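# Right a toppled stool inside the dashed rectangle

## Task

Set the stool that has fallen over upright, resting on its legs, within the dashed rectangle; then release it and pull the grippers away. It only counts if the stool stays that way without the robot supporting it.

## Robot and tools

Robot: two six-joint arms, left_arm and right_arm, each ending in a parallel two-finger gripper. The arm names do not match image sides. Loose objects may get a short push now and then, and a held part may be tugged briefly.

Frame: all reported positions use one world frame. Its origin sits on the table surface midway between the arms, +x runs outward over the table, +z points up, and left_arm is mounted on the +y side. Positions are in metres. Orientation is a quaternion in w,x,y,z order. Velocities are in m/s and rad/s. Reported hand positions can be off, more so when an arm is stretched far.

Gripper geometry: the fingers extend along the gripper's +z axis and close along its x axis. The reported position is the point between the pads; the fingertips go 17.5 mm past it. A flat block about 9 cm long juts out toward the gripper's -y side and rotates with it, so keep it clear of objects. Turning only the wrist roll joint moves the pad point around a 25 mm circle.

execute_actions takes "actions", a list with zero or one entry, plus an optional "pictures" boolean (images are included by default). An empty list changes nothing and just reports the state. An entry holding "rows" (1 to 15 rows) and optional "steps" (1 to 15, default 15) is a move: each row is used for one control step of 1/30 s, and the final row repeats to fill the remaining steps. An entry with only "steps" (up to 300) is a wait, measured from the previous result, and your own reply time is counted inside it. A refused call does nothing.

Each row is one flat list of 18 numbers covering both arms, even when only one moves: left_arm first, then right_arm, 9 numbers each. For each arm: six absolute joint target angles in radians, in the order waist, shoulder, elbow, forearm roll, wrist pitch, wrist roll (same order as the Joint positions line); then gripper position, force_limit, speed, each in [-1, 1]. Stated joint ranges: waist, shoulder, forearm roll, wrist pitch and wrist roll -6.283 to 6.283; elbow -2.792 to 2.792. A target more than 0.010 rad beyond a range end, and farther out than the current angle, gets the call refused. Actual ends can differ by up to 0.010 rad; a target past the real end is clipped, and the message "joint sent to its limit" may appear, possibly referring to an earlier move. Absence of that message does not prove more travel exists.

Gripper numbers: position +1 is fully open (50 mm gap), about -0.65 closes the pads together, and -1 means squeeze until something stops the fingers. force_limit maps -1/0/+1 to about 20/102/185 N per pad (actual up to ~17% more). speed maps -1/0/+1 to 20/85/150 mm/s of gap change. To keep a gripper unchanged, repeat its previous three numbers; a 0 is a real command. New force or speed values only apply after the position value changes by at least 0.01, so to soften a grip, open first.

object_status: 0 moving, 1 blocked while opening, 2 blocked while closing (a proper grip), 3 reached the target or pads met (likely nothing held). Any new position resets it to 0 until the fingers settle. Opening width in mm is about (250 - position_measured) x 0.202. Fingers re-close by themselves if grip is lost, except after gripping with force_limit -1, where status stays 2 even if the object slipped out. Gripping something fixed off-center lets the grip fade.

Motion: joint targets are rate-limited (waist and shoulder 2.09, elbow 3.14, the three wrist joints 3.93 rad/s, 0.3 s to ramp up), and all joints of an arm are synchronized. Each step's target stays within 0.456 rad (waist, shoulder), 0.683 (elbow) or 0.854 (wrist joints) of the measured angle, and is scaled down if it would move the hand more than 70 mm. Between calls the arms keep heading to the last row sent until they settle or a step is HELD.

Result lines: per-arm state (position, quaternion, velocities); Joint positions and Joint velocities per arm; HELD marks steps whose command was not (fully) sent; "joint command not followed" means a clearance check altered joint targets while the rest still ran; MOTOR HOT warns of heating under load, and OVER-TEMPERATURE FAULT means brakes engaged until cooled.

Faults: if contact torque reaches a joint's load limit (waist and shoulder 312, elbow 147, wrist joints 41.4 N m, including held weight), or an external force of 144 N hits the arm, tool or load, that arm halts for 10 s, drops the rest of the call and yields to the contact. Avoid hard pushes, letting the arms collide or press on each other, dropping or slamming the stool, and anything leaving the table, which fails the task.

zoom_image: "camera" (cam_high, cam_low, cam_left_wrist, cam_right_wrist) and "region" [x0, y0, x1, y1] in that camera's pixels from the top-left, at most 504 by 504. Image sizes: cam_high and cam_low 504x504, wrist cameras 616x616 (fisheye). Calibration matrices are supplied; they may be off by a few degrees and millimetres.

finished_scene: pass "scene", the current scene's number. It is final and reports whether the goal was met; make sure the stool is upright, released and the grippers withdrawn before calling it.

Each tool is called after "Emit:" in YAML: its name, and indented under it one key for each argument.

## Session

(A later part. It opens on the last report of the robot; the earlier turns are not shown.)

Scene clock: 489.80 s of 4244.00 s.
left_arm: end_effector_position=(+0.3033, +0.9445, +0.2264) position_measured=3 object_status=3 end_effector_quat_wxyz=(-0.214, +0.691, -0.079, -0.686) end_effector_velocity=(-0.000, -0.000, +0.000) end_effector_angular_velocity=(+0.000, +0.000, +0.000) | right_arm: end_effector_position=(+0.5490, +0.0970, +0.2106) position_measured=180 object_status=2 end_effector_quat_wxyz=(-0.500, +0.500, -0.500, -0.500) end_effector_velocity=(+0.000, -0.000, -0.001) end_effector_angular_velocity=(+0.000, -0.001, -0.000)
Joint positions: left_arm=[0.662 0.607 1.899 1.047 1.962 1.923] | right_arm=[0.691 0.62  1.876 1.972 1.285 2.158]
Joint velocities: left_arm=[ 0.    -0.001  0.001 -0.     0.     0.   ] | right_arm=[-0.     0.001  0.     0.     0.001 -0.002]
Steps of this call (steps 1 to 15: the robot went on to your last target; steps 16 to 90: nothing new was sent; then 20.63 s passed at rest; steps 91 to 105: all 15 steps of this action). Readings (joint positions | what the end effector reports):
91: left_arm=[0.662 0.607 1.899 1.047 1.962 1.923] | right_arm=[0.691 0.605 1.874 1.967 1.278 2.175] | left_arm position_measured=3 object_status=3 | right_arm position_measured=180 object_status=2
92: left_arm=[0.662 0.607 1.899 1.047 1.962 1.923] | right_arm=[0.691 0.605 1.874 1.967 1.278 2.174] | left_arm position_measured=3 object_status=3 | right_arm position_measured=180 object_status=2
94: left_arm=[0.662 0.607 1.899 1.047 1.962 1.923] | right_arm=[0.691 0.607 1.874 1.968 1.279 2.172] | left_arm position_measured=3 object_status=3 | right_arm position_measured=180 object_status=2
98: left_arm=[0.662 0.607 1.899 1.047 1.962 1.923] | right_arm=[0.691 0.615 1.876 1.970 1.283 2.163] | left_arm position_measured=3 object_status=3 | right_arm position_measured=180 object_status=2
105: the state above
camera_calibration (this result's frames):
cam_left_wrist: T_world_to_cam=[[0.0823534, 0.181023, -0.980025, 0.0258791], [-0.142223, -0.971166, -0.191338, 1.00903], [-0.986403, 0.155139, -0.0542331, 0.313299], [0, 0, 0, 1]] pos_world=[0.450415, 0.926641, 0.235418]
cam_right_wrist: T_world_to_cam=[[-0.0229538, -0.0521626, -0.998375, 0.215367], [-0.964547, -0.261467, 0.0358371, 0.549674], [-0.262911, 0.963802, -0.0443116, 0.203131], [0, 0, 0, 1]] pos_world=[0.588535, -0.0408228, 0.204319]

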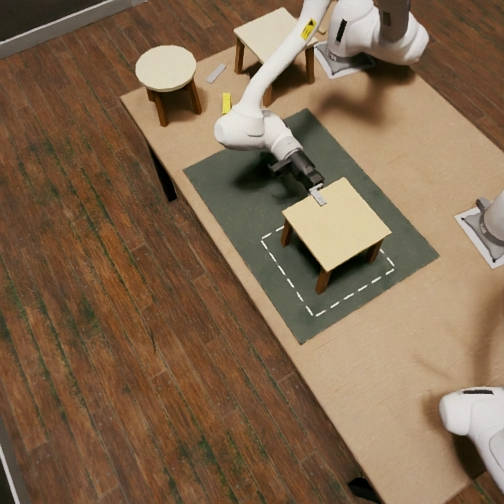

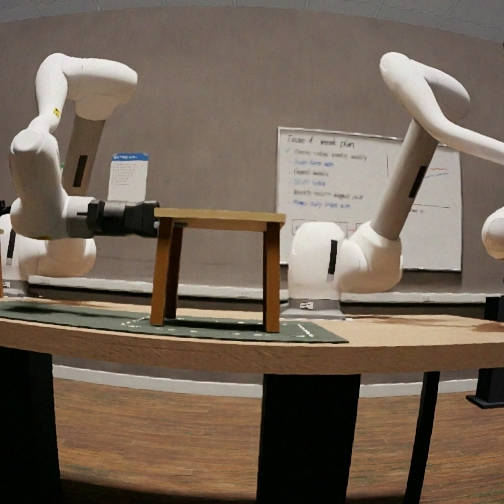

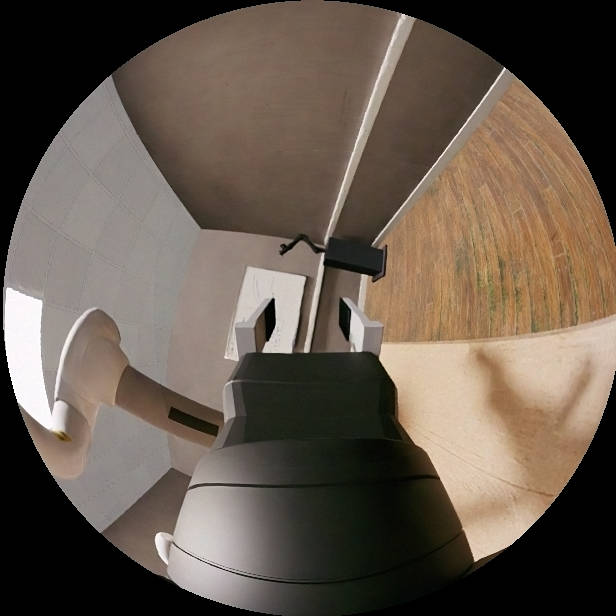

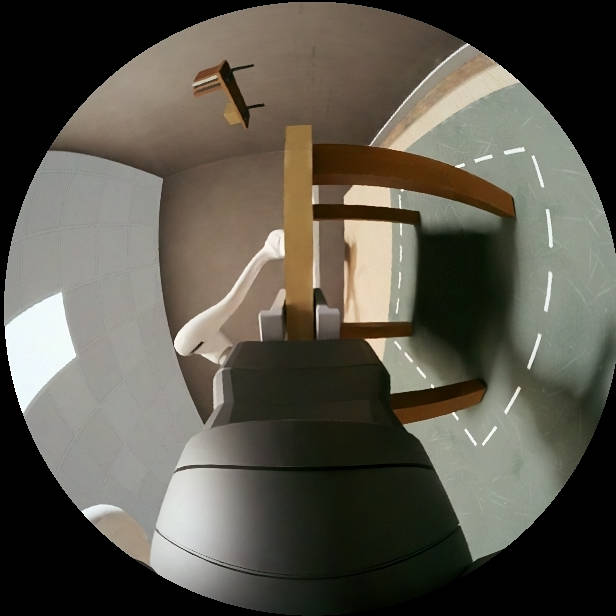

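Emit:
execute_actions:
  actions:
    - {"rows": [[0.662, 0.607, 1.899, 1.047, 1.962, 1.923, 1, 0, 0, 0.6910, 0.6200, 1.8763, 1.9719, 1.2849, 2.1576, -0.05, 0.2, -1], [0.662, 0.607, 1.899, 1.047, 1.962, 1.923, 1, 0, 0, 0.6910, 0.6200, 1.8763, 1.9719, 1.2849, 2.1576, -0.05, 0.2, -1], [0.662, 0.607, 1.899, 1.047, 1.962, 1.923, 1, 0, 0, 0.6910, 0.6200, 1.8763, 1.9719, 1.2849, 2.1576, -0.05, 0.2, -1], [0.662, 0.607, 1.899, 1.047, 1.962, 1.923, 1, 0, 0, 0.6910, 0.6200, 1.8763, 1.9719, 1.2849, 2.1576, -0.05, 0.2, -1], [0.662, 0.607, 1.899, 1.047, 1.962, 1.923, 1, 0, 0, 0.6910, 0.6200, 1.8763, 1.9719, 1.2849, 2.1576, -0.05, 0.2, -1], [0.662, 0.607, 1.899, 1.047, 1.962, 1.923, 1, 0, 0, 0.6910, 0.6200, 1.8763, 1.9719, 1.2849, 2.1576, -0.05, 0.2, -1], [0.662, 0.607, 1.899, 1.047, 1.962, 1.923, 1, 0, 0, 0.6910, 0.6200, 1.8763, 1.9719, 1.2849, 2.1576, -0.05, 0.2, -1], [0.662, 0.607, 1.899, 1.047, 1.962, 1.923, 1, 0, 0, 0.6910, 0.6200, 1.8763, 1.9719, 1.2849, 2.1576, 1, 0.2, 0.6]], "steps": 15}
  pictures: false

Emit:
execute_actions:
  actions:
    - {"rows": [[0.662, 0.607, 1.899, 1.047, 1.962, 1.923, 1, 0, 0, 0.5625, 0.5764, 1.9666, 1.8719, 1.3712, 2.1390, 1, 0.2, 0.6]], "steps": 12}
  pictures: false

Emit:
execute_actions:
  actions:
    - {"rows": [[0.662, 0.607, 1.899, 1.047, 1.962, 1.923, 1, 0, 0, 0.50, 0.30, 1.9666, 1.8719, 1.3712, 2.1390, 1, 0.2, 0.6]], "steps": 15}

Scene clock: 517.13 s of 4244.00 s.
left_arm: end_effector_position=(+0.3033, +0.9445, +0.2264) position_measured=3 object_status=3 end_effector_quat_wxyz=(-0.214, +0.691, -0.079, -0.686) end_effector_velocity=(-0.000, -0.000, +0.000) end_effector_angular_velocity=(+0.000, +0.001, +0.000) | right_arm: end_effector_position=(+0.5490, +0.0970, +0.2105) position_measured=8 object_status=0 end_effector_quat_wxyz=(-0.500, +0.500, -0.500, -0.500) end_effector_velocity=(-0.001, +0.001, -0.001) end_effector_angular_velocity=(-0.002, +0.001, +0.001)
Joint positions: left_arm=[0.662 0.607 1.899 1.047 1.962 1.923] | right_arm=[0.691 0.62  1.876 1.972 1.285 2.158]
Joint velocities: left_arm=[-0.    -0.     0.001  0.     0.001 -0.   ] | right_arm=[ 0.002  0.001  0.     0.    -0.001 -0.   ]
Steps of this call (steps 1 to 15: the robot went on to your last target; steps 16 to 90: nothing new was sent; then 23.83 s passed at rest; steps 91 to 105: all 15 steps of this action). Readings (joint positions | what the end effector reports):
91: left_arm=[0.662 0.607 1.899 1.047 1.962 1.923] | right_arm=[0.691 0.620 1.876 1.972 1.285 2.158] | left_arm position_measured=3 object_status=3 | right_arm position_measured=178 object_status=0
92: left_arm=[0.662 0.607 1.899 1.047 1.962 1.923] | right_arm=[0.691 0.620 1.876 1.972 1.285 2.158] | left_arm position_measured=3 object_status=3 | right_arm position_measured=175 object_status=0
94: left_arm=[0.662 0.607 1.899 1.047 1.962 1.923] | right_arm=[0.691 0.620 1.876 1.972 1.285 2.158] | left_arm position_measured=3 object_status=3 | right_arm position_measured=168 object_status=0
98: left_arm=[0.662 0.607 1.899 1.047 1.962 1.923] | right_arm=[0.691 0.620 1.876 1.972 1.285 2.158] | left_arm position_measured=3 object_status=3 | right_arm position_measured=146 object_status=0
105: the state above

Scene clock: 517.53 s of 4244.00 s.
left_arm: end_effector_position=(+0.3033, +0.9445, +0.2264) position_measured=3 object_status=3 end_effector_quat_wxyz=(-0.214, +0.691, -0.079, -0.686) end_effector_velocity=(+0.000, +0.000, -0.000) end_effector_angular_velocity=(-0.000, -0.001, -0.001) | right_arm: end_effector_position=(+0.5490, +0.0024, +0.2106) position_measured=3 object_status=3 end_effector_quat_wxyz=(-0.500, +0.500, -0.500, -0.500) end_effector_velocity=(-0.003, -0.004, -0.001) end_effector_angular_velocity=(-0.000, +0.003, +0.002)
Joint positions: left_arm=[0.662 0.607 1.899 1.047 1.962 1.923] | right_arm=[0.563 0.577 1.966 1.872 1.371 2.139]
Joint velocities: left_arm=[-0.     0.001 -0.001  0.    -0.001  0.   ] | right_arm=[-0.005 -0.002  0.008 -0.006  0.006 -0.001]
Steps of this call (steps 1 to 12: all 12 steps of this action). Readings (joint positions | what the end effector reports):
1: left_arm=[0.662 0.607 1.899 1.047 1.962 1.923] | right_arm=[0.691 0.620 1.877 1.972 1.285 2.158] | left_arm position_measured=3 object_status=3 | right_arm position_measured=3 object_status=0
2: left_arm=[0.662 0.607 1.899 1.047 1.962 1.923] | right_arm=[0.686 0.618 1.880 1.967 1.289 2.157] | left_arm position_measured=3 object_status=3 | right_arm position_measured=3 object_status=0
4: left_arm=[0.662 0.607 1.899 1.047 1.962 1.923] | right_arm=[0.652 0.607 1.904 1.941 1.311 2.152] | left_arm position_measured=3 object_status=3 | right_arm position_measured=3 object_status=0
8: left_arm=[0.662 0.607 1.899 1.047 1.962 1.923] | right_arm=[0.574 0.581 1.958 1.882 1.363 2.141] | left_arm position_measured=3 object_status=3 | right_arm position_measured=3 object_status=3
12: the state above

Scene clock: 518.03 s of 4244.00 s.
left_arm: end_effector_position=(+0.3033, +0.9445, +0.2264) position_measured=3 object_status=3 end_effector_quat_wxyz=(-0.214, +0.691, -0.079, -0.686) end_effector_velocity=(-0.001, +0.000, -0.000) end_effector_angular_velocity=(-0.000, +0.001, +0.001) | right_arm: end_effector_position=(+0.5418, -0.0477, +0.4096) position_measured=3 object_status=3 end_effector_quat_wxyz=(+0.592, -0.521, +0.428, +0.441) end_effector_velocity=(-0.049, -0.080, +0.278) end_effector_angular_velocity=(+0.111, -0.358, -0.083)
Joint positions: left_arm=[0.662 0.607 1.899 1.047 1.962 1.923] | right_arm=[0.504 0.317 1.966 1.872 1.371 2.139]
Joint velocities: left_arm=[ 0.001  0.     0.001 -0.     0.    -0.   ] | right_arm=[-0.084 -0.375 -0.    -0.     0.001 -0.   ]
Steps of this call (steps 1 to 15: all 15 steps of this action). Readings (joint positions | what the end effector reports):
1: left_arm=[0.662 0.607 1.899 1.047 1.962 1.923] | right_arm=[0.563 0.576 1.966 1.872 1.371 2.139] | left_arm position_measured=3 object_status=3 | right_arm position_measured=3 object_status=3
2: left_arm=[0.662 0.607 1.899 1.047 1.962 1.923] | right_arm=[0.561 0.571 1.967 1.872 1.371 2.139] | left_arm position_measured=3 object_status=3 | right_arm position_measured=3 object_status=3
4: left_arm=[0.662 0.607 1.899 1.047 1.962 1.923] | right_arm=[0.554 0.538 1.967 1.872 1.371 2.139] | left_arm position_measured=3 object_status=3 | right_arm position_measured=3 object_status=3
8: left_arm=[0.662 0.607 1.899 1.047 1.962 1.923] | right_arm=[0.535 0.453 1.966 1.872 1.371 2.139] | left_arm position_measured=3 object_status=3 | right_arm position_measured=3 object_status=3
15: the state above
camera_calibration (this result's frames):
cam_left_wrist: T_world_to_cam=[[0.082353, 0.181023, -0.980025, 0.0258792], [-0.142223, -0.971166, -0.191338, 1.00903], [-0.986403, 0.155139, -0.0542328, 0.313299], [0, 0, 0, 1]] pos_world=[0.450415, 0.926641, 0.235418]
cam_right_wrist: T_world_to_cam=[[0.220044, 0.0255741, -0.975155, 0.268862], [-0.95516, -0.197377, -0.220708, 0.600885], [-0.198117, 0.979994, -0.0190042, 0.304816], [0, 0, 0, 1]] pos_world=[0.57517, -0.186993, 0.400595]

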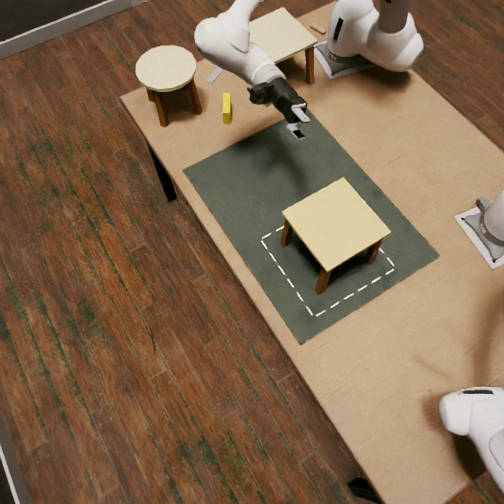

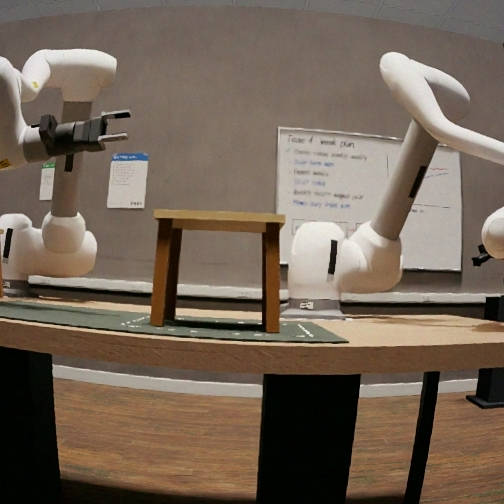

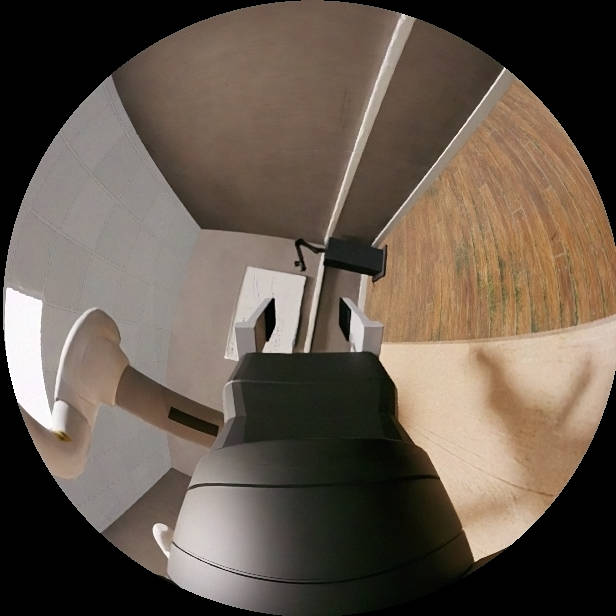

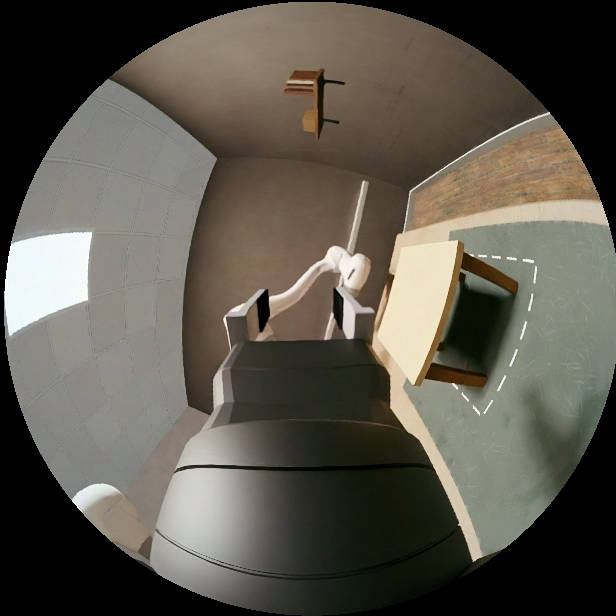

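The stool is standing inside the rectangle, and the arm has let go and moved clear.

Emit:
finished_scene:
  scene: 1

The scene is finished: the task was done.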